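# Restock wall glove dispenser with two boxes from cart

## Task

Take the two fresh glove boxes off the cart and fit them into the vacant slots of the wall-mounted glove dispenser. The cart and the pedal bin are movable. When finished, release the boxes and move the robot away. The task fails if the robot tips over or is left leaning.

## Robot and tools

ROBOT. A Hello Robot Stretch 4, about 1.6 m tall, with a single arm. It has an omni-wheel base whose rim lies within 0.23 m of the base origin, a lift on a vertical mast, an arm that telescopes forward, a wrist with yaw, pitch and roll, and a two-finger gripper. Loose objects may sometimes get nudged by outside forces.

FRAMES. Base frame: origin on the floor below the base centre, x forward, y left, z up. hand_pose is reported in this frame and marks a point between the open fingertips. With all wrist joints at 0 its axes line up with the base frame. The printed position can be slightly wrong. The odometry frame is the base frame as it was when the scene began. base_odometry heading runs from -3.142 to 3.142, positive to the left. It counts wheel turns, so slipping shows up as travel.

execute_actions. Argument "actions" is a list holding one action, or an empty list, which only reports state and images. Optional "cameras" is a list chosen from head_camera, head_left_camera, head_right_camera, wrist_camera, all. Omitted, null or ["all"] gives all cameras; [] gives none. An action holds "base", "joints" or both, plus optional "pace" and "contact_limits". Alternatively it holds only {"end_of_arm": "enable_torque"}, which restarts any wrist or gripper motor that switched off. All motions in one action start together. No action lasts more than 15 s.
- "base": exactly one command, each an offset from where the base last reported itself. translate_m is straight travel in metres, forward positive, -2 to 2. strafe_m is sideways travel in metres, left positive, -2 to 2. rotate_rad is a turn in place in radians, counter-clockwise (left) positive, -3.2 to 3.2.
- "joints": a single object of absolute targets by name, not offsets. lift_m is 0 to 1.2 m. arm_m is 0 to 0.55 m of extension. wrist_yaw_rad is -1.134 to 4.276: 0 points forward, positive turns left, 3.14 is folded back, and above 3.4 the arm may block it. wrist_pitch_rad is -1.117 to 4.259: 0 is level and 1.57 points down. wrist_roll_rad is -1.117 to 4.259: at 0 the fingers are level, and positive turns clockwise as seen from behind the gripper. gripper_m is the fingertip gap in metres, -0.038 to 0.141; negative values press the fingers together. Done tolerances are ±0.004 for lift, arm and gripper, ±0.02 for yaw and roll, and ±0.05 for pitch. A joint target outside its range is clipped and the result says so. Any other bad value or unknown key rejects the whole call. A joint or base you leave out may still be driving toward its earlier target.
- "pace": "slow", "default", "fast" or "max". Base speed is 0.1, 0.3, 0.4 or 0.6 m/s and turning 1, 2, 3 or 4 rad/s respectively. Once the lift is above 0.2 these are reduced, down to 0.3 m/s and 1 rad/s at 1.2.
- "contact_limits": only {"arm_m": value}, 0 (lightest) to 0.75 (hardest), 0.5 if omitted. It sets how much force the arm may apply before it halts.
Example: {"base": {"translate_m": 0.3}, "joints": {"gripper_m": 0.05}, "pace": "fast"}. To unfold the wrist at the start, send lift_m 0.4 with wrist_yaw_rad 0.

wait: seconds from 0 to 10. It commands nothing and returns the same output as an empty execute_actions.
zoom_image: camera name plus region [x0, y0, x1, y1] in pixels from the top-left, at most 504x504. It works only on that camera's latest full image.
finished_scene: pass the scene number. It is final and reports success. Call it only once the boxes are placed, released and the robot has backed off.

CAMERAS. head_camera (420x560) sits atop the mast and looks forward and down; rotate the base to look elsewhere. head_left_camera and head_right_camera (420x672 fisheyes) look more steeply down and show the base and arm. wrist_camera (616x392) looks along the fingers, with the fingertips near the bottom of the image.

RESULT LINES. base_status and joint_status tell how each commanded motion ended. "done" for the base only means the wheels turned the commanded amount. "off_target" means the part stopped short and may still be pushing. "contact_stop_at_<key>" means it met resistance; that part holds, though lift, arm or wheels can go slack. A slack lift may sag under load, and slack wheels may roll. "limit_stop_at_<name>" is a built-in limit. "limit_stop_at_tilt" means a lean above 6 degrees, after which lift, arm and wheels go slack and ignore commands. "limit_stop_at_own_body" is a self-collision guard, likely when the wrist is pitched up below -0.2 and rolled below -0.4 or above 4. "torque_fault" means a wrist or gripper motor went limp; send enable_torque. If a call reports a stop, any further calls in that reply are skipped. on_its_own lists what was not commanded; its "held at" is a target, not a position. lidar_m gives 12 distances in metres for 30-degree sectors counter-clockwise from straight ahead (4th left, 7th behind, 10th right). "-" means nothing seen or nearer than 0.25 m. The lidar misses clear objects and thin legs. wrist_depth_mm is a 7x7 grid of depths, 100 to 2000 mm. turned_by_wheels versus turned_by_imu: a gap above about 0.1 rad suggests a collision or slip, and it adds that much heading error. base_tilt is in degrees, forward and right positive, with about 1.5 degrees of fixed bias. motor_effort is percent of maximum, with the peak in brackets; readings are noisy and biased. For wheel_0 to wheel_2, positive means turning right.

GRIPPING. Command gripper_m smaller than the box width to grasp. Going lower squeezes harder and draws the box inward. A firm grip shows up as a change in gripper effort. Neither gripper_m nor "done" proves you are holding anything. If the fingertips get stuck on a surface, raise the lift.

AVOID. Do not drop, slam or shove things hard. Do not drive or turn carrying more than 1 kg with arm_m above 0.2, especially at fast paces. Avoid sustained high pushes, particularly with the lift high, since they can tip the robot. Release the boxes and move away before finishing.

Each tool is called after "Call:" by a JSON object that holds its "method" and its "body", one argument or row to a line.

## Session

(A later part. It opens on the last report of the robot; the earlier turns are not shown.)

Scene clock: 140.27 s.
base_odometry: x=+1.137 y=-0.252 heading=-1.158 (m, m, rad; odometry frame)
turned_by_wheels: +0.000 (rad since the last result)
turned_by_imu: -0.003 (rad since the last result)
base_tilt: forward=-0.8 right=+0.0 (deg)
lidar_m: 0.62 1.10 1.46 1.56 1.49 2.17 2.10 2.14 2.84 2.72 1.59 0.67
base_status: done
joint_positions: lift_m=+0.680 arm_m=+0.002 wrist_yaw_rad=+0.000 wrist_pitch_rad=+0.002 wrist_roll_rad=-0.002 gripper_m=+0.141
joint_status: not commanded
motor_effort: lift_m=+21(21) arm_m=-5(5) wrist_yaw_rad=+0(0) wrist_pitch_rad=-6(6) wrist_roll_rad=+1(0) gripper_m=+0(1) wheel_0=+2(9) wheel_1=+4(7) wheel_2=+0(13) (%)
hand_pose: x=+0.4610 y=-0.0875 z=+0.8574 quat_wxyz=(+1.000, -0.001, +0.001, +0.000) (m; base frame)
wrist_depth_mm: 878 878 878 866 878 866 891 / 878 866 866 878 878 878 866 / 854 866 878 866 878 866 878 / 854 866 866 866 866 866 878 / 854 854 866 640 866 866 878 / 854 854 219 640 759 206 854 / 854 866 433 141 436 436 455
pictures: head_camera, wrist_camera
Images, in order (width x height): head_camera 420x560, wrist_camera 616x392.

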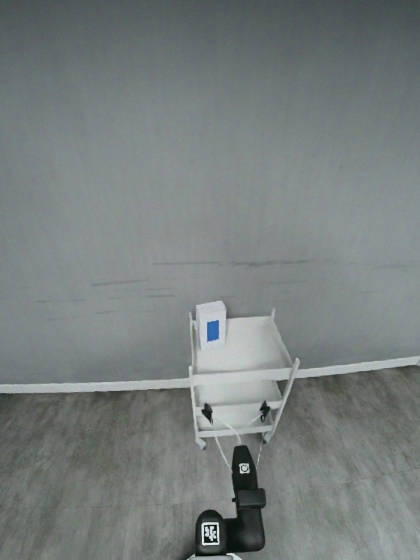

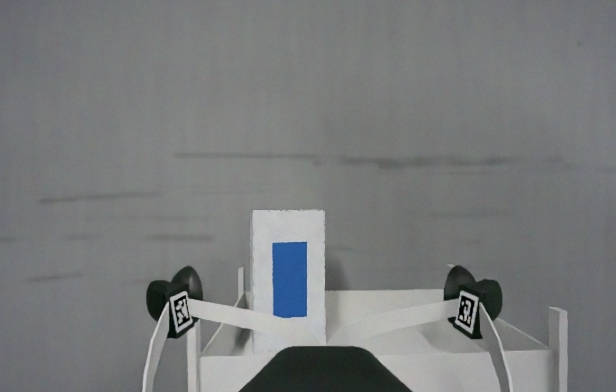

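Call:
{"method": "execute_actions", "body": {
  "actions": [
    {"base":{"strafe_m":0.047}}
  ],
  "cameras": []
}}

Call:
{"method": "execute_actions", "body": {
  "actions": [
    {"base":{"translate_m":0.15},"joints":{"arm_m":0.2}}
  ],
  "cameras": ["head_camera","wrist_camera"]
}}

Scene clock: 144.27 s.
base_odometry: x=+1.179 y=-0.233 heading=-1.158 (m, m, rad; odometry frame)
turned_by_wheels: +0.000 (rad since the last result)
turned_by_imu: -0.002 (rad since the last result)
base_tilt: forward=-0.9 right=+0.0 (deg)
lidar_m: 0.63 1.08 1.44 1.52 1.47 2.11 2.12 2.13 2.81 2.75 1.60 0.67
base_status: done
joint_positions: lift_m=+0.680 arm_m=+0.002 wrist_yaw_rad=+0.000 wrist_pitch_rad=+0.002 wrist_roll_rad=-0.002 gripper_m=+0.141
joint_status: not commanded
motor_effort: lift_m=+21(21) arm_m=-5(5) wrist_yaw_rad=+0(0) wrist_pitch_rad=-7(7) wrist_roll_rad=+2(1) gripper_m=+2(0) wheel_0=-4(9) wheel_1=+3(11) wheel_2=+0(0) (%)
hand_pose: x=+0.4610 y=-0.0875 z=+0.8574 quat_wxyz=(+1.000, -0.001, +0.001, +0.000) (m; base frame)
wrist_depth_mm: 878 878 866 878 866 866 878 / 866 866 878 866 878 878 878 / 854 866 866 878 866 866 891 / 854 854 866 878 866 866 866 / 866 866 866 634 854 854 854 / 866 854 220 627 768 204 878 / 842 854 854 141 436 430 436
pictures: none
No camera images: the call's "cameras" was empty. Leave "cameras" out to get every camera's image.

Scene clock: 146.10 s.
base_odometry: x=+1.240 y=-0.370 heading=-1.157 (m, m, rad; odometry frame)
turned_by_wheels: +0.000 (rad since the last result)
turned_by_imu: -0.001 (rad since the last result)
base_tilt: forward=-0.9 right=+0.0 (deg)
lidar_m: 0.49 0.94 1.26 1.52 1.54 2.09 2.28 2.29 2.91 2.76 1.37 0.53
base_status: done
joint_positions: lift_m=+0.680 arm_m=+0.199 wrist_yaw_rad=+0.000 wrist_pitch_rad=+0.002 wrist_roll_rad=-0.002 gripper_m=+0.141
joint_status: all done
motor_effort: lift_m=+21(21) arm_m=+5(4) wrist_yaw_rad=-1(1) wrist_pitch_rad=-5(6) wrist_roll_rad=+1(2) gripper_m=-4(1) wheel_0=+4(9) wheel_1=+4(9) wheel_2=-3(12) (%)
hand_pose: x=+0.6585 y=-0.0874 z=+0.8574 quat_wxyz=(+1.000, -0.001, +0.001, +0.000) (m; base frame)
wrist_depth_mm: 508 512 512 512 517 517 517 / 508 512 508 512 512 517 517 / 508 508 508 517 512 512 512 / 504 504 508 508 508 512 508 / 500 504 504 281 508 508 512 / 500 504 219 279 291 205 508 / 500 504 407 141 410 415 421
pictures: head_camera, wrist_camera
Images, in order (width x height): head_camera 420x560, wrist_camera 616x392.

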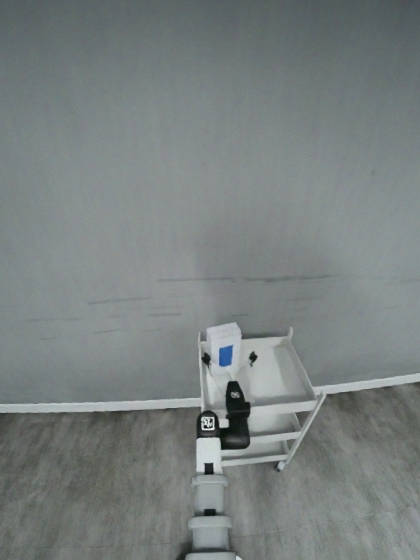

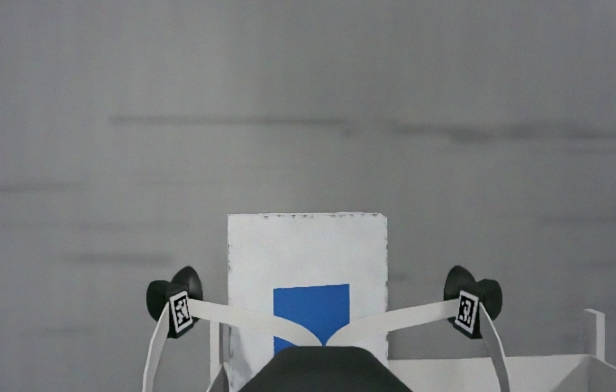

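Call:
{"method": "execute_actions", "body": {
  "actions": [
    {"base":{"strafe_m":0.015},"pace":"slow"}
  ],
  "cameras": []
}}

Call:
{"method": "execute_actions", "body": {
  "actions": [
    {"joints":{"arm_m":0.29}}
  ],
  "cameras": ["wrist_camera"]
}}

Call:
{"method": "execute_actions", "body": {
  "actions": [
    {"joints":{"gripper_m":0.05}}
  ],
  "cameras": []
}}

Call:
{"method": "execute_actions", "body": {
  "actions": [
    {"joints":{"lift_m":0.9}}
  ],
  "cameras": ["head_camera","wrist_camera"]
}}

Scene clock: 149.70 s.
base_odometry: x=+1.253 y=-0.364 heading=-1.157 (m, m, rad; odometry frame)
turned_by_wheels: +0.000 (rad since the last result)
turned_by_imu: -0.001 (rad since the last result)
base_tilt: forward=-0.8 right=+0.0 (deg)
lidar_m: 0.49 0.95 1.28 1.50 1.51 2.06 2.25 2.28 2.91 2.78 1.37 0.53
base_status: done
joint_positions: lift_m=+0.680 arm_m=+0.199 wrist_yaw_rad=+0.000 wrist_pitch_rad=+0.002 wrist_roll_rad=-0.002 gripper_m=+0.141
joint_status: not commanded
motor_effort: lift_m=+21(21) arm_m=+5(5) wrist_yaw_rad=-1(1) wrist_pitch_rad=-7(6) wrist_roll_rad=+1(1) gripper_m=-3(0) wheel_0=-4(9) wheel_1=+4(8) wheel_2=+0(3) (%)
hand_pose: x=+0.6585 y=-0.0874 z=+0.8574 quat_wxyz=(+1.000, -0.001, +0.001, +0.000) (m; base frame)
wrist_depth_mm: 512 512 512 512 517 517 521 / 508 512 512 512 512 512 517 / 508 512 512 508 512 512 517 / 504 504 504 508 512 512 512 / 504 504 508 276 293 512 508 / 504 504 220 274 287 205 504 / 500 504 500 141 413 413 459
pictures: none
No camera images: the call's "cameras" was empty. Leave "cameras" out to get every camera's image.

Scene clock: 150.93 s.
base_odometry: x=+1.253 y=-0.364 heading=-1.157 (m, m, rad; odometry frame)
turned_by_wheels: +0.000 (rad since the last result)
turned_by_imu: +0.000 (rad since the last result)
base_tilt: forward=-0.9 right=+0.0 (deg)
lidar_m: 0.49 0.94 1.26 1.52 1.52 2.08 2.26 2.28 2.93 2.79 1.37 0.52
base_status: not commanded
joint_positions: lift_m=+0.680 arm_m=+0.289 wrist_yaw_rad=+0.000 wrist_pitch_rad=+0.002 wrist_roll_rad=-0.002 gripper_m=+0.141
joint_status: all done
motor_effort: lift_m=+21(21) arm_m=+5(6) wrist_yaw_rad=-1(1) wrist_pitch_rad=-5(5) wrist_roll_rad=+2(1) gripper_m=-2(5) wheel_0=-4(4) wheel_1=+4(4) wheel_2=+0(0) (%)
hand_pose: x=+0.7485 y=-0.0874 z=+0.8574 quat_wxyz=(+1.000, -0.001, +0.001, +0.000) (m; base frame)
wrist_depth_mm: 421 418 418 424 424 424 424 / 418 421 418 421 424 418 424 / 415 418 415 418 418 421 421 / 415 415 415 418 418 421 418 / 413 413 190 197 208 418 418 / 413 410 189 193 202 206 418 / 410 410 187 141 205 418 415
pictures: wrist_camera
Images, in order (width x height): wrist_camera 616x392.

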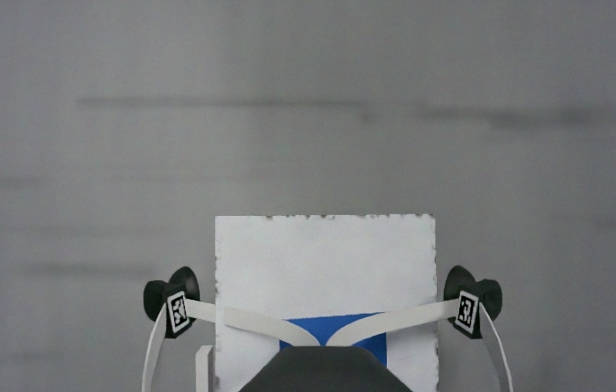

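Scene clock: 152.87 s.
base_odometry: x=+1.253 y=-0.364 heading=-1.157 (m, m, rad; odometry frame)
turned_by_wheels: +0.000 (rad since the last result)
turned_by_imu: -0.001 (rad since the last result)
base_tilt: forward=-0.9 right=+0.0 (deg)
lidar_m: 0.49 0.94 1.26 1.51 1.51 2.09 2.24 2.28 2.93 2.78 1.38 0.54
base_status: not commanded
joint_positions: lift_m=+0.680 arm_m=+0.289 wrist_yaw_rad=+0.000 wrist_pitch_rad=+0.003 wrist_roll_rad=-0.002 gripper_m=+0.051
joint_status: all done
motor_effort: lift_m=+21(21) arm_m=+4(5) wrist_yaw_rad=-1(3) wrist_pitch_rad=-8(9) wrist_roll_rad=+0(0) gripper_m=-32(27) wheel_0=-4(4) wheel_1=+4(5) wheel_2=+0(0) (%)
hand_pose: x=+0.7488 y=-0.0873 z=+0.8573 quat_wxyz=(+1.000, -0.001, +0.001, +0.000) (m; base frame)
wrist_depth_mm: 418 415 421 421 421 424 424 / 415 415 421 418 421 424 421 / 415 415 415 418 418 421 421 / 415 415 415 415 418 421 421 / 413 415 174 178 187 418 421 / 413 415 174 178 186 180 418 / 410 410 172 174 183 415 415
pictures: none
No camera images: the call's "cameras" was empty. Leave "cameras" out to get every camera's image.

Scene clock: 154.87 s.
base_odometry: x=+1.253 y=-0.364 heading=-1.157 (m, m, rad; odometry frame)
turned_by_wheels: +0.000 (rad since the last result)
turned_by_imu: -0.001 (rad since the last result)
base_tilt: forward=-0.8 right=+0.0 (deg)
lidar_m: 0.48 0.93 1.27 1.52 1.52 2.08 2.26 2.29 2.93 2.77 1.37 0.53
base_status: not commanded
joint_positions: lift_m=+0.900 arm_m=+0.289 wrist_yaw_rad=+0.000 wrist_pitch_rad=+0.007 wrist_roll_rad=-0.002 gripper_m=+0.051
joint_status: all done
motor_effort: lift_m=+24(26) arm_m=+3(4) wrist_yaw_rad=+0(1) wrist_pitch_rad=-23(22) wrist_roll_rad=+1(0) gripper_m=-38(32) wheel_0=-4(4) wheel_1=+4(4) wheel_2=+0(0) (%)
hand_pose: x=+0.7488 y=-0.0874 z=+1.0757 quat_wxyz=(+1.000, -0.001, +0.004, +0.000) (m; base frame)
wrist_depth_mm: 415 418 415 415 421 418 421 / 415 418 418 421 421 418 418 / 413 415 415 418 418 421 418 / 415 415 415 415 415 415 418 / 413 415 175 180 189 418 418 / 413 413 174 178 186 180 418 / 415 415 172 174 182 415 413
pictures: head_camera, wrist_camera
Images, in order (width x height): head_camera 420x560, wrist_camera 616x392.

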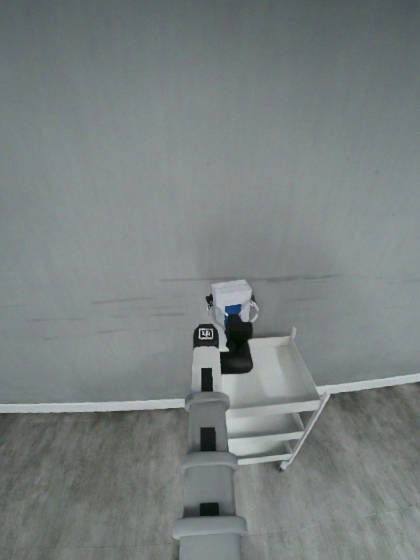

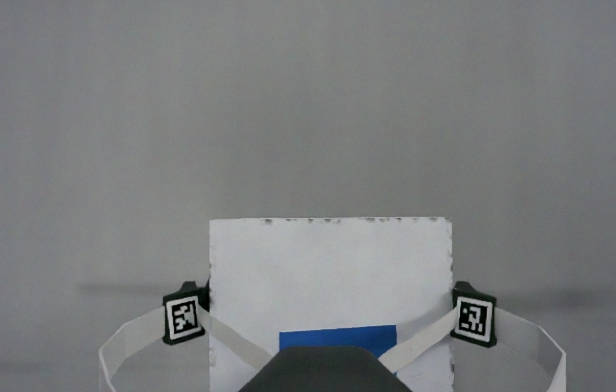

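Call:
{"method": "execute_actions", "body": {
  "actions": [
    {"base":{"translate_m":-0.875},"joints":{"arm_m":0.0}}
  ],
  "cameras": []
}}

Call:
{"method": "execute_actions", "body": {
  "actions": [
    {"base":{"rotate_rad":1.585},"joints":{"wrist_yaw_rad":-0.3,"wrist_pitch_rad":-0.11},"pace":"slow"}
  ],
  "cameras": []
}}

Call:
{"method": "execute_actions", "body": {
  "actions": [
    {"base":{"translate_m":0.787},"joints":{"lift_m":0.78}}
  ],
  "cameras": ["head_camera","wrist_camera"]
}}

Call:
{"method": "zoom_image", "body": {
  "camera": "head_camera",
  "region": [140, 320, 320, 470]
}}

Scene clock: 163.13 s.
base_odometry: x=+0.902 y=+0.437 heading=-1.158 (m, m, rad; odometry frame)
turned_by_wheels: +0.000 (rad since the last result)
turned_by_imu: -0.002 (rad since the last result)
base_tilt: forward=-0.9 right=+0.0 (deg)
lidar_m: 0.39 1.84 1.56 1.38 1.53 2.00 1.81 1.39 1.82 2.80 2.60 0.40
base_status: done
joint_positions: lift_m=+0.900 arm_m=+0.001 wrist_yaw_rad=+0.000 wrist_pitch_rad=+0.007 wrist_roll_rad=-0.002 gripper_m=+0.051
joint_status: all done
motor_effort: lift_m=+22(24) arm_m=-3(8) wrist_yaw_rad=+0(2) wrist_pitch_rad=-22(22) wrist_roll_rad=+1(0) gripper_m=-33(31) wheel_0=-4(9) wheel_1=-4(7) wheel_2=+2(11) (%)
hand_pose: x=+0.4607 y=-0.0874 z=+1.0757 quat_wxyz=(+1.000, -0.001, +0.004, +0.000) (m; base frame)
wrist_depth_mm: 1618 1618 1618 1661 1661 1618 1661 / 1576 1618 1618 1576 1618 1661 1618 / 1576 1618 1618 1618 1618 1661 1618 / 1576 1618 1618 1661 1576 1618 1618 / 1618 1618 175 179 188 1661 1618 / 1618 1576 174 179 186 180 1618 / 1576 1576 172 174 183 1618 1661
pictures: none
No camera images: the call's "cameras" was empty. Leave "cameras" out to get every camera's image.

Scene clock: 166.00 s.
base_odometry: x=+0.902 y=+0.437 heading=+0.426 (m, m, rad; odometry frame)
turned_by_wheels: +1.584 (rad since the last result)
turned_by_imu: +1.562 (rad since the last result)
base_tilt: forward=-0.9 right=+0.0 (deg)
lidar_m: 0.40 1.52 2.03 1.69 1.40 1.81 2.81 2.61 1.45 1.37 1.83 0.38
base_status: done
joint_positions: lift_m=+0.900 arm_m=+0.001 wrist_yaw_rad=-0.300 wrist_pitch_rad=-0.103 wrist_roll_rad=-0.002 gripper_m=+0.051
joint_status: all done
motor_effort: lift_m=+23(22) arm_m=-3(3) wrist_yaw_rad=+1(8) wrist_pitch_rad=-21(26) wrist_roll_rad=+1(1) gripper_m=-34(34) wheel_0=-5(12) wheel_1=-3(8) wheel_2=-4(7) (%)
hand_pose: x=+0.4205 y=-0.1683 z=+1.1074 quat_wxyz=(+0.987, -0.009, -0.051, -0.149) (m; base frame)
wrist_depth_mm: 1205 1281 1366 1499 1661 1808 1808 / 1182 1281 1336 1464 1576 1708 1756 / 1160 1229 1366 1430 1576 1708 1756 / 1138 1229 1308 1397 1576 1708 1756 / 1118 1182 176 180 188 1618 1756 / 1098 1160 174 179 186 180 1661 / 1098 1098 172 173 183 1499 1661
pictures: none
No camera images: the call's "cameras" was empty. Leave "cameras" out to get every camera's image.

Scene clock: 170.10 s.
base_odometry: x=+1.618 y=+0.762 heading=+0.427 (m, m, rad; odometry frame)
turned_by_wheels: +0.000 (rad since the last result)
turned_by_imu: -0.003 (rad since the last result)
base_tilt: forward=-0.8 right=+0.0 (deg)
lidar_m: 0.41 0.71 0.96 1.94 1.79 1.89 4.17 2.62 1.58 1.75 1.04 0.37
base_status: done
joint_positions: lift_m=+0.780 arm_m=+0.001 wrist_yaw_rad=-0.300 wrist_pitch_rad=-0.103 wrist_roll_rad=-0.002 gripper_m=+0.051
joint_status: all done
motor_effort: lift_m=+18(23) arm_m=-3(3) wrist_yaw_rad=+0(1) wrist_pitch_rad=-22(23) wrist_roll_rad=+0(1) gripper_m=-37(32) wheel_0=+3(9) wheel_1=+3(8) wheel_2=-1(13) (%)
hand_pose: x=+0.4205 y=-0.1683 z=+0.9878 quat_wxyz=(+0.987, -0.009, -0.051, -0.149) (m; base frame)
wrist_depth_mm: 473 504 544 591 647 707 778 / 466 496 535 574 634 691 759 / 459 488 521 564 615 676 732 / 449 480 512 554 597 654 715 / 442 473 176 180 189 640 691 / 436 452 173 178 186 181 676 / 430 449 171 173 183 609 661
pictures: head_camera, wrist_camera
Images, in order (width x height): head_camera 420x560, wrist_camera 616x392.

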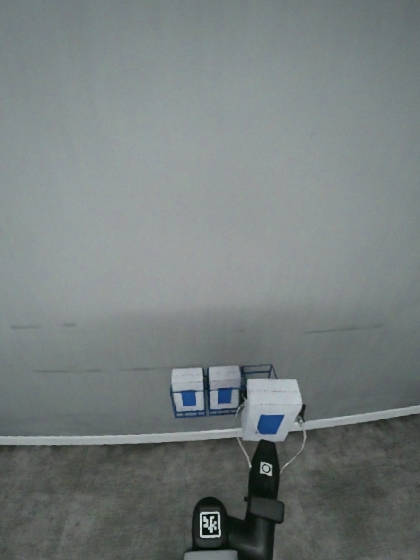

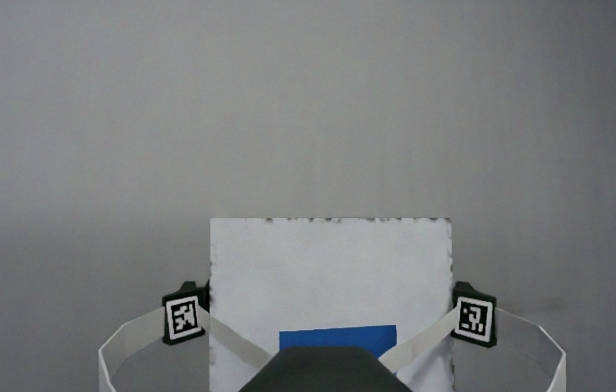

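Region (140, 320, 320, 470) of head_camera's 420x560 image, scaled by 2.800, with more detail than that image has.

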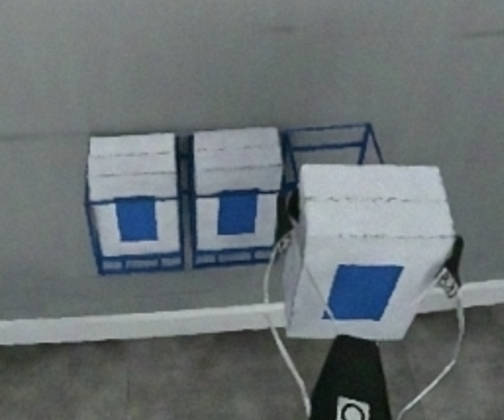

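Call:
{"method": "execute_actions", "body": {
  "actions": [
    {"base":{"strafe_m":-0.038},"pace":"slow"}
  ],
  "cameras": []
}}

Call:
{"method": "execute_actions", "body": {
  "actions": [
    {"joints":{"arm_m":0.255},"contact_limits":{"arm_m":0.2}}
  ],
  "cameras": []
}}

Call:
{"method": "execute_actions", "body": {
  "actions": [
    {"joints":{"lift_m":0.73},"pace":"slow"}
  ],
  "cameras": ["head_camera"]
}}

Call:
{"method": "zoom_image", "body": {
  "camera": "head_camera",
  "region": [200, 310, 330, 430]
}}

Scene clock: 175.33 s.
base_odometry: x=+1.634 y=+0.728 heading=+0.427 (m, m, rad; odometry frame)
turned_by_wheels: +0.000 (rad since the last result)
turned_by_imu: -0.002 (rad since the last result)
base_tilt: forward=-0.8 right=+0.0 (deg)
lidar_m: 0.41 0.61 0.97 1.98 1.82 1.93 4.17 2.56 1.55 1.71 1.03 0.38
base_status: done
joint_positions: lift_m=+0.780 arm_m=+0.001 wrist_yaw_rad=-0.300 wrist_pitch_rad=-0.102 wrist_roll_rad=-0.002 gripper_m=+0.051
joint_status: not commanded
motor_effort: lift_m=+17(17) arm_m=-3(3) wrist_yaw_rad=+0(1) wrist_pitch_rad=-21(22) wrist_roll_rad=+0(0) gripper_m=-36(36) wheel_0=+5(13) wheel_1=-4(8) wheel_2=+0(0) (%)
hand_pose: x=+0.4206 y=-0.1683 z=+0.9878 quat_wxyz=(+0.987, -0.009, -0.051, -0.149) (m; base frame)
wrist_depth_mm: 473 508 544 591 647 707 778 / 466 496 535 574 627 683 759 / 459 488 525 564 609 676 732 / 449 480 512 559 597 654 715 / 442 473 176 180 189 640 691 / 436 455 173 178 186 180 683 / 430 452 171 173 182 603 676
pictures: none
No camera images: the call's "cameras" was empty. Leave "cameras" out to get every camera's image.

Scene clock: 177.20 s.
base_odometry: x=+1.634 y=+0.728 heading=+0.427 (m, m, rad; odometry frame)
turned_by_wheels: +0.000 (rad since the last result)
turned_by_imu: -0.001 (rad since the last result)
base_tilt: forward=-0.9 right=-0.1 (deg)
lidar_m: 0.59 0.62 0.97 1.98 1.85 1.92 4.17 2.57 1.54 1.71 1.06 0.65
base_status: not commanded
joint_positions: lift_m=+0.780 arm_m=+0.254 wrist_yaw_rad=-0.300 wrist_pitch_rad=-0.103 wrist_roll_rad=-0.002 gripper_m=+0.051
joint_status: all done
motor_effort: lift_m=+17(17) arm_m=+4(3) wrist_yaw_rad=-1(1) wrist_pitch_rad=-22(20) wrist_roll_rad=+0(1) gripper_m=-32(32) wheel_0=+5(5) wheel_1=-4(4) wheel_2=+0(0) (%)
contact_limits: arm_m 0.2
hand_pose: x=+0.6736 y=-0.1683 z=+0.9878 quat_wxyz=(+0.987, -0.009, -0.051, -0.149) (m; base frame)
wrist_depth_mm: 243 259 278 301 329 359 397 / 239 254 273 296 322 353 384 / 236 250 270 290 314 343 373 / 232 248 263 285 307 336 364 / 228 243 176 180 188 329 357 / 224 234 174 178 186 181 347 / 220 232 172 173 182 310 332
pictures: none
No camera images: the call's "cameras" was empty. Leave "cameras" out to get every camera's image.

Scene clock: 178.50 s.
base_odometry: x=+1.634 y=+0.728 heading=+0.427 (m, m, rad; odometry frame)
turned_by_wheels: +0.000 (rad since the last result)
turned_by_imu: -0.001 (rad since the last result)
base_tilt: forward=-0.9 right=+0.0 (deg)
lidar_m: 0.58 0.61 0.95 1.99 1.85 1.94 4.15 2.55 1.55 1.72 1.04 0.65
base_status: not commanded
joint_positions: lift_m=+0.730 arm_m=+0.254 wrist_yaw_rad=-0.300 wrist_pitch_rad=-0.102 wrist_roll_rad=-0.002 gripper_m=+0.051
joint_status: all done
motor_effort: lift_m=+16(13) arm_m=+4(4) wrist_yaw_rad=-1(0) wrist_pitch_rad=-22(23) wrist_roll_rad=+0(1) gripper_m=-32(33) wheel_0=+5(5) wheel_1=-4(4) wheel_2=+0(0) (%)
hand_pose: x=+0.6736 y=-0.1683 z=+0.9379 quat_wxyz=(+0.987, -0.009, -0.051, -0.149) (m; base frame)
wrist_depth_mm: 242 259 279 301 329 362 397 / 239 255 273 296 322 351 384 / 236 250 270 290 314 343 375 / 232 247 262 282 306 336 366 / 228 242 176 180 188 329 357 / 224 234 174 178 186 181 347 / 221 231 171 173 183 310 332
pictures: head_camera
Images, in order (width x height): head_camera 420x560.

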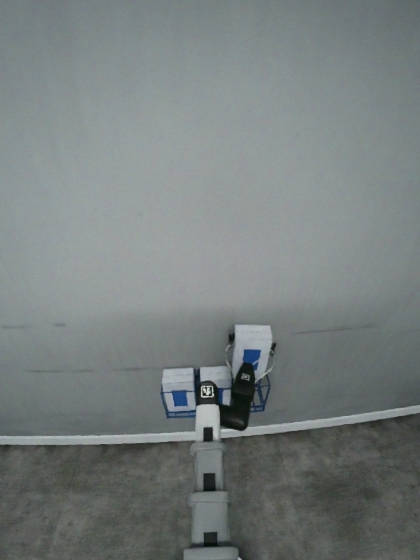

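Region (200, 310, 330, 430) of head_camera's 420x560 image, scaled by 3.877, with more detail than that image has; it fills the top 465 rows of this view, and the rest is white.

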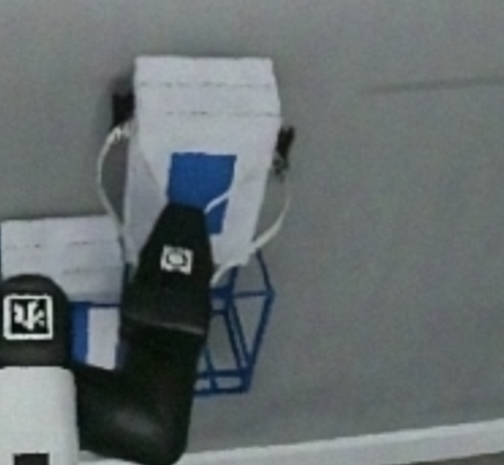

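Call:
{"method": "execute_actions", "body": {
  "actions": [
    {"base":{"strafe_m":-0.01},"joints":{"arm_m":0.26},"pace":"slow"}
  ],
  "cameras": []
}}

Call:
{"method": "execute_actions", "body": {
  "actions": [
    {"joints":{"lift_m":0.69},"pace":"slow"}
  ],
  "cameras": ["head_camera"]
}}

Call:
{"method": "zoom_image", "body": {
  "camera": "head_camera",
  "region": [200, 310, 330, 430]
}}

Scene clock: 182.07 s.
base_odometry: x=+1.638 y=+0.719 heading=+0.427 (m, m, rad; odometry frame)
turned_by_wheels: +0.000 (rad since the last result)
turned_by_imu: -0.001 (rad since the last result)
base_tilt: forward=-0.8 right=+0.0 (deg)
lidar_m: 0.59 0.62 0.96 1.99 1.86 1.95 4.15 2.57 1.56 1.71 1.04 0.65
base_status: done
joint_positions: lift_m=+0.730 arm_m=+0.259 wrist_yaw_rad=-0.300 wrist_pitch_rad=-0.103 wrist_roll_rad=-0.002 gripper_m=+0.051
joint_status: all done
motor_effort: lift_m=+16(17) arm_m=+4(5) wrist_yaw_rad=-1(1) wrist_pitch_rad=-23(21) wrist_roll_rad=+2(1) gripper_m=-32(31) wheel_0=+5(9) wheel_1=-3(7) wheel_2=+0(1) (%)
hand_pose: x=+0.6785 y=-0.1683 z=+0.9379 quat_wxyz=(+0.987, -0.009, -0.051, -0.149) (m; base frame)
wrist_depth_mm: 238 254 274 296 324 353 389 / 235 251 270 290 317 347 377 / 231 247 264 282 307 340 368 / 228 243 258 279 303 332 359 / 224 237 175 180 188 324 351 / 220 229 174 178 186 181 342 / 216 227 172 173 182 304 325
pictures: none
No camera images: the call's "cameras" was empty. Leave "cameras" out to get every camera's image.

Scene clock: 183.23 s.
base_odometry: x=+1.638 y=+0.719 heading=+0.427 (m, m, rad; odometry frame)
turned_by_wheels: +0.000 (rad since the last result)
turned_by_imu: +0.000 (rad since the last result)
base_tilt: forward=-0.8 right=+0.0 (deg)
lidar_m: 0.59 0.63 0.96 1.97 1.86 1.94 4.15 2.55 1.56 1.71 1.05 0.64
base_status: not commanded
joint_positions: lift_m=+0.690 arm_m=+0.259 wrist_yaw_rad=-0.300 wrist_pitch_rad=-0.106 wrist_roll_rad=-0.002 gripper_m=+0.051
joint_status: all done
motor_effort: lift_m=+15(10) arm_m=+4(4) wrist_yaw_rad=+0(0) wrist_pitch_rad=-14(23) wrist_roll_rad=+0(1) gripper_m=-37(31) wheel_0=+5(5) wheel_1=-4(3) wheel_2=+0(0) (%)
hand_pose: x=+0.6784 y=-0.1683 z=+0.8989 quat_wxyz=(+0.987, -0.009, -0.052, -0.149) (m; base frame)
wrist_depth_mm: 239 256 276 298 325 359 392 / 236 251 270 291 317 347 382 / 232 247 264 286 310 338 370 / 228 243 258 277 300 330 359 / 224 237 176 180 189 324 349 / 220 229 174 178 186 181 342 / 216 228 171 173 183 304 327
pictures: head_camera
Images, in order (width x height): head_camera 420x560.

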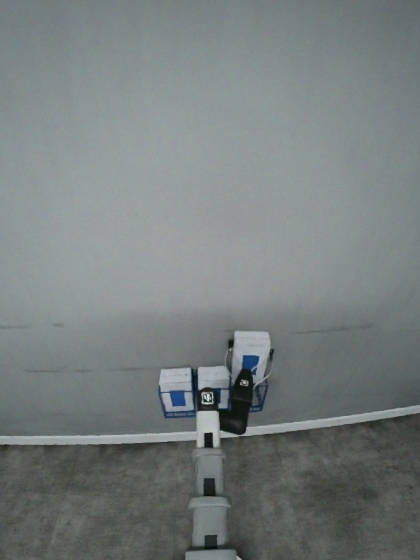

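Region (200, 310, 330, 430) of head_camera's 420x560 image, scaled by 3.877, with more detail than that image has; it fills the top 465 rows of this view, and the rest is white.

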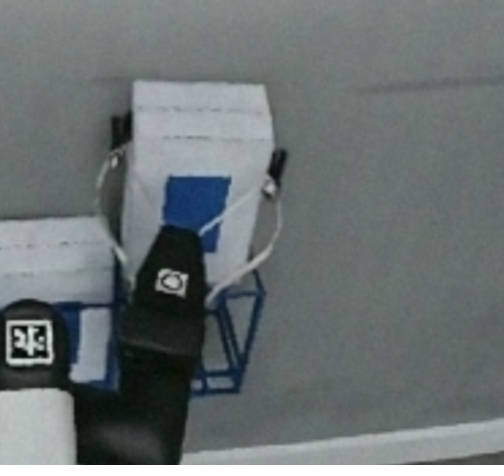

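Call:
{"method": "execute_actions", "body": {
  "actions": [
    {"joints":{"lift_m":0.71,"arm_m":0.27},"pace":"slow","contact_limits":{"arm_m":0.2}}
  ],
  "cameras": []
}}

Call:
{"method": "execute_actions", "body": {
  "actions": [
    {"joints":{"lift_m":0.68},"pace":"slow"}
  ],
  "cameras": ["head_camera","head_right_camera"]
}}

Call:
{"method": "zoom_image", "body": {
  "camera": "head_camera",
  "region": [200, 310, 330, 430]
}}

Call:
{"method": "zoom_image", "body": {
  "camera": "head_right_camera",
  "region": [170, 310, 280, 400]
}}

Scene clock: 187.33 s.
base_odometry: x=+1.638 y=+0.719 heading=+0.427 (m, m, rad; odometry frame)
turned_by_wheels: +0.000 (rad since the last result)
turned_by_imu: -0.002 (rad since the last result)
base_tilt: forward=-0.8 right=+0.0 (deg)
lidar_m: 0.59 0.62 0.99 1.98 1.85 1.93 4.16 2.55 1.55 1.70 1.08 0.64
base_status: not commanded
joint_positions: lift_m=+0.710 arm_m=+0.269 wrist_yaw_rad=-0.300 wrist_pitch_rad=-0.102 wrist_roll_rad=-0.002 gripper_m=+0.051
joint_status: all done
on_its_own: wrist_pitch_rad is at rest, and its effort (-24) is outside its rest range (-23 to +23)
motor_effort: lift_m=+23(28) arm_m=+4(5) wrist_yaw_rad=+0(1) wrist_pitch_rad=-24(25) wrist_roll_rad=-1(0) gripper_m=-34(38) wheel_0=+5(5) wheel_1=-3(3) wheel_2=+0(0) (%)
contact_limits: arm_m 0.2
hand_pose: x=+0.6886 y=-0.1683 z=+0.9173 quat_wxyz=(+0.987, -0.009, -0.050, -0.149) (m; base frame)
wrist_depth_mm: 229 245 264 286 312 340 373 / 226 240 259 278 303 336 366 / 222 236 253 274 297 324 355 / 219 234 249 267 291 317 345 / 215 229 175 180 189 310 338 / 211 221 174 178 186 181 327 / 209 219 171 174 183 293 312
pictures: none
No camera images: the call's "cameras" was empty. Leave "cameras" out to get every camera's image.

Scene clock: 188.40 s.
base_odometry: x=+1.638 y=+0.719 heading=+0.427 (m, m, rad; odometry frame)
turned_by_wheels: +0.000 (rad since the last result)
turned_by_imu: +0.000 (rad since the last result)
base_tilt: forward=-0.9 right=+0.0 (deg)
lidar_m: 0.59 0.61 0.98 2.00 1.85 1.94 4.19 2.55 1.54 1.69 1.01 0.64
base_status: not commanded
joint_positions: lift_m=+0.680 arm_m=+0.269 wrist_yaw_rad=-0.302 wrist_pitch_rad=-0.114 wrist_roll_rad=-0.001 gripper_m=+0.051
joint_status: all done
motor_effort: lift_m=+12(24) arm_m=+3(4) wrist_yaw_rad=+5(5) wrist_pitch_rad=+10(24) wrist_roll_rad=-2(2) gripper_m=-34(32) wheel_0=+4(5) wheel_1=-4(3) wheel_2=+0(0) (%)
hand_pose: x=+0.6880 y=-0.1687 z=+0.8916 quat_wxyz=(+0.987, -0.009, -0.056, -0.150) (m; base frame)
wrist_depth_mm: 232 250 267 290 317 349 382 / 229 243 263 285 309 338 373 / 224 239 257 277 301 329 362 / 220 235 250 270 290 322 349 / 216 230 177 181 189 314 340 / 212 222 175 178 186 179 329 / 209 219 172 124 182 293 312
pictures: head_camera, head_right_camera
Images, in order (width x height): head_camera 420x560, head_right_camera 420x672.

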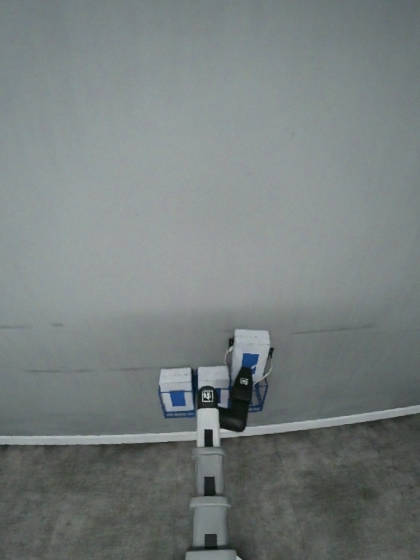

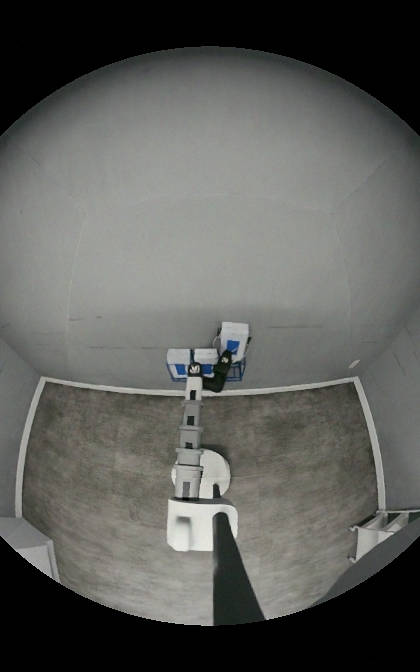

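Region (200, 310, 330, 430) of head_camera's 420x560 image, scaled by 3.877, with more detail than that image has; it fills the top 465 rows of this view, and the rest is white.

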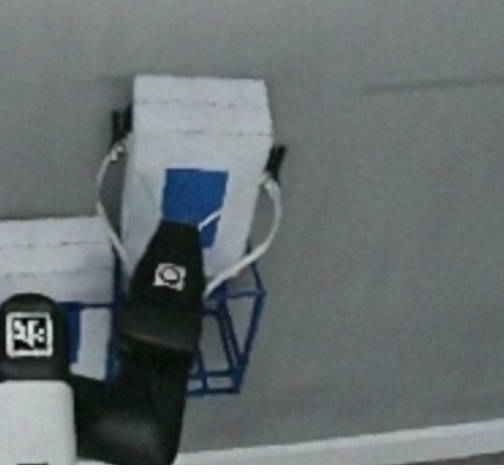

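Region (170, 310, 280, 400) of head_right_camera's 420x672 image, scaled by 4.582, with more detail than that image has; it fills the top 412 rows of this view, and the rest is white.

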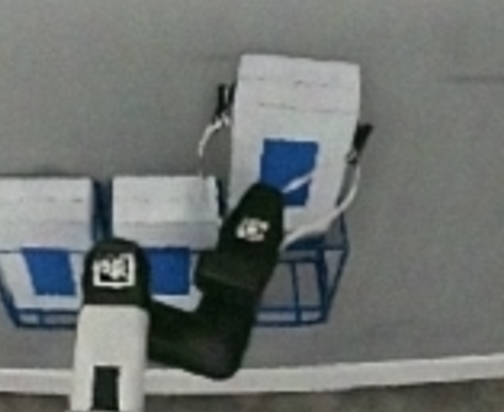

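Call:
{"method": "execute_actions", "body": {
  "actions": [
    {"joints":{"lift_m":0.715},"pace":"slow"}
  ],
  "cameras": []
}}

Call:
{"method": "execute_actions", "body": {
  "actions": [
    {"base":{"strafe_m":0.009},"joints":{"arm_m":0.265},"pace":"slow"}
  ],
  "cameras": []
}}

Call:
{"method": "execute_actions", "body": {
  "actions": [
    {"joints":{"lift_m":0.68},"pace":"slow"}
  ],
  "cameras": ["head_camera","head_right_camera"]
}}

Call:
{"method": "zoom_image", "body": {
  "camera": "head_right_camera",
  "region": [170, 310, 280, 400]
}}

Scene clock: 193.60 s.
base_odometry: x=+1.638 y=+0.719 heading=+0.427 (m, m, rad; odometry frame)
turned_by_wheels: +0.000 (rad since the last result)
turned_by_imu: -0.002 (rad since the last result)
base_tilt: forward=-0.8 right=+0.0 (deg)
lidar_m: 0.59 0.62 0.96 1.99 1.83 1.95 4.14 2.54 1.55 1.69 1.06 0.65
base_status: not commanded
joint_positions: lift_m=+0.715 arm_m=+0.269 wrist_yaw_rad=-0.300 wrist_pitch_rad=-0.102 wrist_roll_rad=-0.002 gripper_m=+0.051
joint_status: all done
motor_effort: lift_m=+24(22) arm_m=+3(3) wrist_yaw_rad=+0(5) wrist_pitch_rad=-22(24) wrist_roll_rad=-1(1) gripper_m=-32(34) wheel_0=+4(4) wheel_1=-3(3) wheel_2=+0(0) (%)
hand_pose: x=+0.6887 y=-0.1683 z=+0.9223 quat_wxyz=(+0.987, -0.008, -0.050, -0.149) (m; base frame)
wrist_depth_mm: 229 246 263 285 310 340 375 / 226 240 257 278 301 332 362 / 221 236 254 273 297 324 353 / 219 233 248 267 291 319 345 / 215 229 176 180 188 309 338 / 213 220 173 178 185 181 329 / 208 218 171 173 183 293 312
pictures: none
No camera images: the call's "cameras" was empty. Leave "cameras" out to get every camera's image.

Scene clock: 194.43 s.
base_odometry: x=+1.634 y=+0.727 heading=+0.427 (m, m, rad; odometry frame)
turned_by_wheels: +0.000 (rad since the last result)
turned_by_imu: +0.000 (rad since the last result)
base_tilt: forward=-0.9 right=+0.0 (deg)
lidar_m: 0.59 0.61 0.98 1.99 1.84 1.93 4.19 2.58 1.57 1.71 1.05 0.65
base_status: done
joint_positions: lift_m=+0.715 arm_m=+0.266 wrist_yaw_rad=-0.300 wrist_pitch_rad=-0.102 wrist_roll_rad=-0.002 gripper_m=+0.051
joint_status: all done
motor_effort: lift_m=+24(24) arm_m=-4(8) wrist_yaw_rad=+0(1) wrist_pitch_rad=-23(21) wrist_roll_rad=-1(1) gripper_m=-32(33) wheel_0=-4(1) wheel_1=+4(7) wheel_2=+0(0) (%)
hand_pose: x=+0.6849 y=-0.1683 z=+0.9222 quat_wxyz=(+0.987, -0.008, -0.050, -0.149) (m; base frame)
wrist_depth_mm: 232 248 266 290 314 347 377 / 229 245 263 283 307 336 368 / 225 240 257 278 301 330 359 / 221 236 251 273 296 322 351 / 219 232 175 180 188 315 342 / 214 224 174 178 186 181 334 / 211 222 172 173 182 298 317
pictures: none
No camera images: the call's "cameras" was empty. Leave "cameras" out to get every camera's image.

Scene clock: 195.57 s.
base_odometry: x=+1.634 y=+0.727 heading=+0.427 (m, m, rad; odometry frame)
turned_by_wheels: +0.000 (rad since the last result)
turned_by_imu: -0.001 (rad since the last result)
base_tilt: forward=-0.9 right=+0.0 (deg)
lidar_m: 0.59 0.61 0.97 1.98 1.84 1.91 4.18 2.56 1.57 1.72 1.04 0.62
base_status: not commanded
joint_positions: lift_m=+0.680 arm_m=+0.266 wrist_yaw_rad=-0.302 wrist_pitch_rad=-0.114 wrist_roll_rad=-0.001 gripper_m=+0.051
joint_status: all done
motor_effort: lift_m=+12(21) arm_m=-3(4) wrist_yaw_rad=+4(4) wrist_pitch_rad=+10(22) wrist_roll_rad=-1(2) gripper_m=-28(35) wheel_0=-4(4) wheel_1=+4(4) wheel_2=+0(0) (%)
hand_pose: x=+0.6843 y=-0.1686 z=+0.8915 quat_wxyz=(+0.987, -0.009, -0.056, -0.150) (m; base frame)
wrist_depth_mm: 236 253 272 294 322 353 387 / 231 246 266 287 312 343 377 / 226 242 260 282 304 332 366 / 222 238 253 273 296 325 355 / 219 232 178 181 189 317 343 / 215 224 175 179 186 179 334 / 211 220 172 124 182 298 317
pictures: head_camera, head_right_camera
Images, in order (width x height): head_camera 420x560, head_right_camera 420x672.

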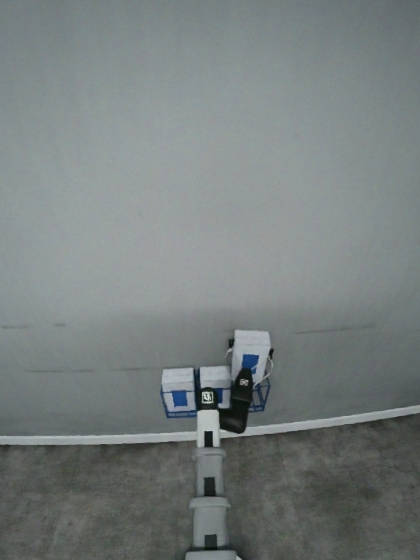

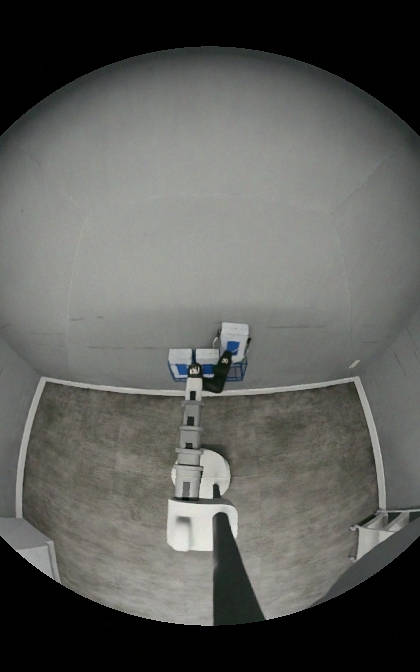

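Region (170, 310, 280, 400) of head_right_camera's 420x672 image, scaled by 4.582, with more detail than that image has; it fills the top 412 rows of this view, and the rest is white.

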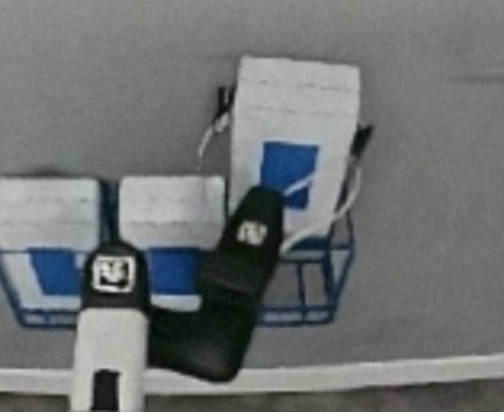

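Call:
{"method": "execute_actions", "body": {
  "actions": [
    {"joints":{"lift_m":0.72},"pace":"slow"}
  ],
  "cameras": []
}}

Call:
{"method": "execute_actions", "body": {
  "actions": [
    {"base":{"strafe_m":-0.018},"joints":{"wrist_yaw_rad":-0.23,"arm_m":0.26},"pace":"slow"}
  ],
  "cameras": ["head_camera"]
}}

Call:
{"method": "zoom_image", "body": {
  "camera": "head_camera",
  "region": [200, 310, 330, 430]
}}

Call:
{"method": "execute_actions", "body": {
  "actions": [
    {"joints":{"lift_m":0.685},"pace":"slow"}
  ],
  "cameras": ["head_camera"]
}}

Call:
{"method": "zoom_image", "body": {
  "camera": "head_camera",
  "region": [200, 310, 330, 430]
}}

Scene clock: 200.70 s.
base_odometry: x=+1.634 y=+0.727 heading=+0.427 (m, m, rad; odometry frame)
turned_by_wheels: +0.000 (rad since the last result)
turned_by_imu: -0.002 (rad since the last result)
base_tilt: forward=-0.9 right=-0.1 (deg)
lidar_m: 0.58 0.60 0.95 1.99 1.83 1.92 4.17 2.56 1.59 1.71 1.05 0.66
base_status: not commanded
joint_positions: lift_m=+0.720 arm_m=+0.266 wrist_yaw_rad=-0.300 wrist_pitch_rad=-0.102 wrist_roll_rad=-0.002 gripper_m=+0.051
joint_status: all done
motor_effort: lift_m=+24(24) arm_m=-3(4) wrist_yaw_rad=-1(5) wrist_pitch_rad=-23(24) wrist_roll_rad=-1(1) gripper_m=-34(35) wheel_0=-4(4) wheel_1=+3(4) wheel_2=+0(0) (%)
hand_pose: x=+0.6849 y=-0.1683 z=+0.9272 quat_wxyz=(+0.987, -0.008, -0.050, -0.149) (m; base frame)
wrist_depth_mm: 231 248 268 289 315 347 379 / 229 244 262 283 307 338 370 / 225 239 258 277 300 330 359 / 222 236 251 271 291 322 349 / 218 233 176 180 189 315 342 / 214 224 174 178 186 180 332 / 212 221 172 173 182 298 315
pictures: none
No camera images: the call's "cameras" was empty. Leave "cameras" out to get every camera's image.

Scene clock: 201.90 s.
base_odometry: x=+1.642 y=+0.711 heading=+0.427 (m, m, rad; odometry frame)
turned_by_wheels: +0.000 (rad since the last result)
turned_by_imu: -0.001 (rad since the last result)
base_tilt: forward=-0.9 right=-0.1 (deg)
lidar_m: 0.60 0.62 0.96 2.00 1.86 1.97 4.18 2.55 1.54 1.69 1.04 0.64
base_status: done
joint_positions: lift_m=+0.720 arm_m=+0.261 wrist_yaw_rad=-0.230 wrist_pitch_rad=-0.102 wrist_roll_rad=-0.002 gripper_m=+0.051
joint_status: all done
motor_effort: lift_m=+24(24) arm_m=-4(8) wrist_yaw_rad=+0(4) wrist_pitch_rad=-22(21) wrist_roll_rad=+1(2) gripper_m=-29(32) wheel_0=+3(2) wheel_1=-5(8) wheel_2=+0(1) (%)
hand_pose: x=+0.6910 y=-0.1506 z=+0.9272 quat_wxyz=(+0.992, -0.007, -0.051, -0.115) (m; base frame)
wrist_depth_mm: 238 251 265 282 300 324 343 / 234 246 260 276 294 315 336 / 231 242 256 271 287 307 329 / 226 236 251 265 281 301 320 / 223 234 175 180 188 294 312 / 219 226 174 178 186 181 304 / 216 224 172 173 182 281 294
pictures: head_camera
Images, in order (width x height): head_camera 420x560.

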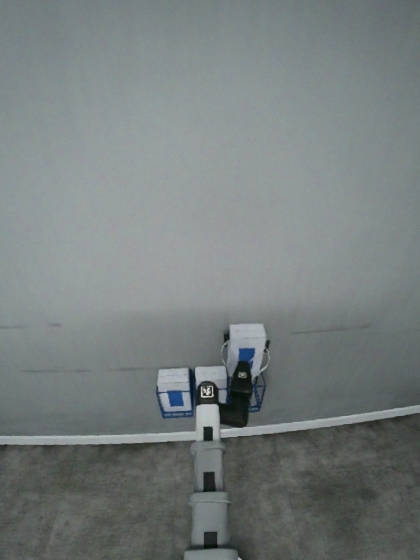

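Region (200, 310, 330, 430) of head_camera's 420x560 image, scaled by 3.877, with more detail than that image has; it fills the top 465 rows of this view, and the rest is white.

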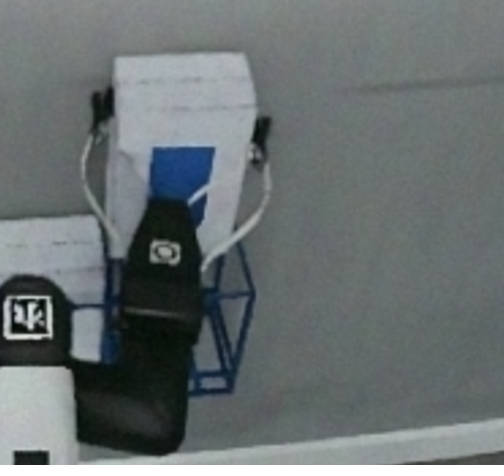

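Scene clock: 204.30 s.
base_odometry: x=+1.642 y=+0.711 heading=+0.427 (m, m, rad; odometry frame)
turned_by_wheels: +0.000 (rad since the last result)
turned_by_imu: -0.001 (rad since the last result)
base_tilt: forward=-1.0 right=+0.0 (deg)
lidar_m: 0.60 0.61 0.96 2.01 1.86 1.94 4.16 2.56 1.54 1.69 1.06 0.64
base_status: not commanded
joint_positions: lift_m=+0.685 arm_m=+0.261 wrist_yaw_rad=-0.231 wrist_pitch_rad=-0.110 wrist_roll_rad=-0.002 gripper_m=+0.051
joint_status: all done
motor_effort: lift_m=+14(20) arm_m=-3(4) wrist_yaw_rad=+3(2) wrist_pitch_rad=+0(22) wrist_roll_rad=+0(1) gripper_m=-32(34) wheel_0=+3(3) wheel_1=-5(5) wheel_2=+0(0) (%)
hand_pose: x=+0.6906 y=-0.1508 z=+0.8952 quat_wxyz=(+0.992, -0.007, -0.054, -0.115) (m; base frame)
wrist_depth_mm: 240 253 268 285 303 329 349 / 236 248 264 278 297 319 340 / 232 243 257 273 291 310 330 / 228 239 251 266 282 303 322 / 223 235 177 181 189 296 314 / 220 227 174 178 186 179 304 / 216 224 172 124 182 279 293
pictures: head_camera
Images, in order (width x height): head_camera 420x560.

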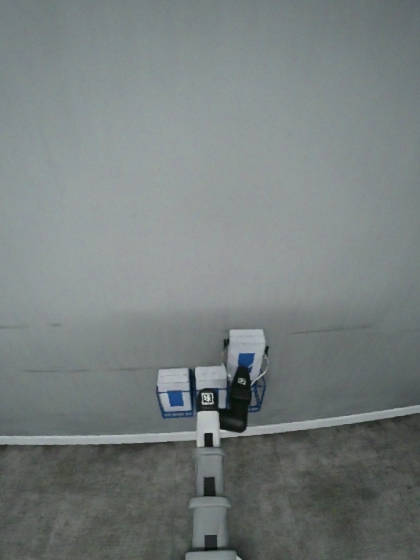

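Region (200, 310, 330, 430) of head_camera's 420x560 image, scaled by 3.877, with more detail than that image has; it fills the top 465 rows of this view, and the rest is white.

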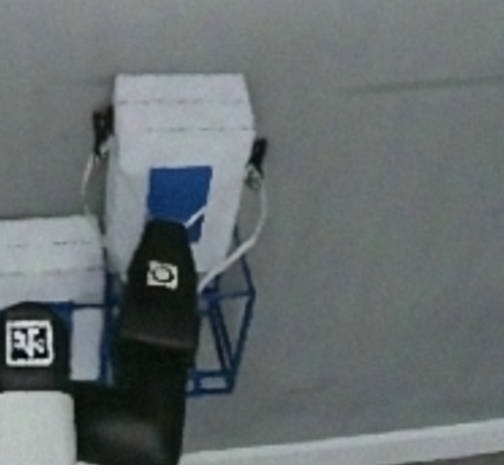

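Call:
{"method": "execute_actions", "body": {
  "actions": [
    {"joints":{"lift_m":0.72},"pace":"slow"}
  ],
  "cameras": []
}}

Call:
{"method": "execute_actions", "body": {
  "actions": [
    {"base":{"strafe_m":-0.015},"pace":"slow"}
  ],
  "cameras": []
}}

Call:
{"method": "execute_actions", "body": {
  "actions": [
    {"joints":{"lift_m":0.675},"pace":"slow"}
  ],
  "cameras": ["head_camera"]
}}

Call:
{"method": "zoom_image", "body": {
  "camera": "head_camera",
  "region": [200, 310, 330, 430]
}}

Scene clock: 207.97 s.
base_odometry: x=+1.642 y=+0.711 heading=+0.427 (m, m, rad; odometry frame)
turned_by_wheels: +0.000 (rad since the last result)
turned_by_imu: -0.001 (rad since the last result)
base_tilt: forward=-0.9 right=-0.1 (deg)
lidar_m: 0.60 0.63 0.96 2.00 1.86 1.95 4.16 2.53 1.53 1.68 1.06 0.64
base_status: not commanded
joint_positions: lift_m=+0.720 arm_m=+0.261 wrist_yaw_rad=-0.230 wrist_pitch_rad=-0.102 wrist_roll_rad=-0.002 gripper_m=+0.051
joint_status: all done
motor_effort: lift_m=+24(24) arm_m=-3(3) wrist_yaw_rad=+1(3) wrist_pitch_rad=-23(25) wrist_roll_rad=-1(0) gripper_m=-31(33) wheel_0=+3(3) wheel_1=-5(5) wheel_2=+0(0) (%)
hand_pose: x=+0.6909 y=-0.1506 z=+0.9272 quat_wxyz=(+0.992, -0.007, -0.051, -0.115) (m; base frame)
wrist_depth_mm: 237 251 265 283 300 322 342 / 234 247 262 276 296 315 334 / 229 242 256 271 289 307 327 / 226 237 250 265 279 301 320 / 223 235 176 181 189 294 312 / 219 226 174 178 186 181 304 / 216 224 172 173 182 279 293
pictures: none
No camera images: the call's "cameras" was empty. Leave "cameras" out to get every camera's image.

Scene clock: 208.97 s.
base_odometry: x=+1.648 y=+0.698 heading=+0.426 (m, m, rad; odometry frame)
turned_by_wheels: +0.000 (rad since the last result)
turned_by_imu: +0.000 (rad since the last result)
base_tilt: forward=-0.8 right=+0.0 (deg)
lidar_m: 0.59 0.61 0.96 2.02 1.86 1.96 4.17 2.53 1.50 1.69 1.06 0.66
base_status: done
joint_positions: lift_m=+0.720 arm_m=+0.261 wrist_yaw_rad=-0.230 wrist_pitch_rad=-0.102 wrist_roll_rad=-0.002 gripper_m=+0.051
joint_status: not commanded
on_its_own: wrist_pitch_rad is at rest, and its effort (-25) is outside its rest range (-23 to +23)
motor_effort: lift_m=+24(24) arm_m=-3(3) wrist_yaw_rad=+0(0) wrist_pitch_rad=-25(21) wrist_roll_rad=+0(1) gripper_m=-31(37) wheel_0=+3(8) wheel_1=-5(7) wheel_2=+0(2) (%)
hand_pose: x=+0.6909 y=-0.1506 z=+0.9273 quat_wxyz=(+0.992, -0.007, -0.051, -0.115) (m; base frame)
wrist_depth_mm: 237 252 266 283 301 322 343 / 235 247 260 277 296 315 334 / 230 242 256 271 287 309 329 / 227 238 251 265 281 301 322 / 224 235 176 180 188 297 314 / 220 227 174 178 186 180 304 / 216 225 172 173 182 279 296
pictures: none
No camera images: the call's "cameras" was empty. Leave "cameras" out to get every camera's image.

Scene clock: 210.20 s.
base_odometry: x=+1.648 y=+0.698 heading=+0.426 (m, m, rad; odometry frame)
turned_by_wheels: +0.000 (rad since the last result)
turned_by_imu: -0.001 (rad since the last result)
base_tilt: forward=-0.9 right=+0.0 (deg)
lidar_m: 0.60 0.61 0.98 2.01 1.87 1.99 4.15 2.53 1.54 1.68 1.06 0.66
base_status: not commanded
joint_positions: lift_m=+0.676 arm_m=+0.261 wrist_yaw_rad=-0.232 wrist_pitch_rad=-0.117 wrist_roll_rad=-0.002 gripper_m=+0.051
joint_status: all done
motor_effort: lift_m=+11(24) arm_m=-3(3) wrist_yaw_rad=+6(5) wrist_pitch_rad=+19(24) wrist_roll_rad=+1(0) gripper_m=-31(37) wheel_0=+3(3) wheel_1=-5(5) wheel_2=+0(0) (%)
hand_pose: x=+0.6902 y=-0.1510 z=+0.8874 quat_wxyz=(+0.992, -0.008, -0.058, -0.116) (m; base frame)
wrist_depth_mm: 243 256 272 289 309 332 355 / 238 251 265 282 301 322 343 / 232 246 259 274 293 312 334 / 229 242 253 268 285 304 325 / 224 236 176 180 189 297 315 / 220 228 174 178 186 179 306 / 216 224 172 124 182 281 294
pictures: head_camera
Images, in order (width x height): head_camera 420x560.

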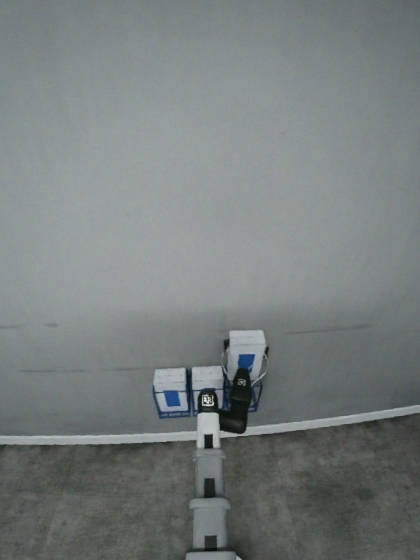

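Region (200, 310, 330, 430) of head_camera's 420x560 image, scaled by 3.877, with more detail than that image has; it fills the top 465 rows of this view, and the rest is white.

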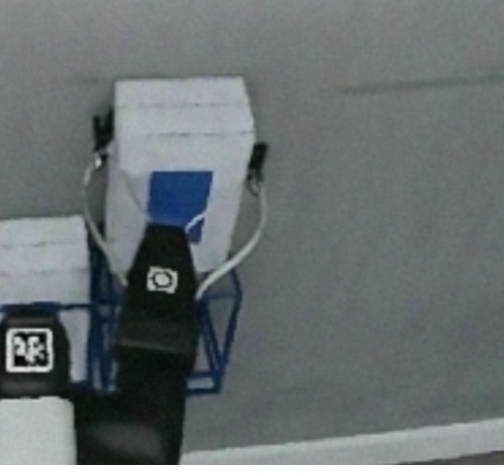

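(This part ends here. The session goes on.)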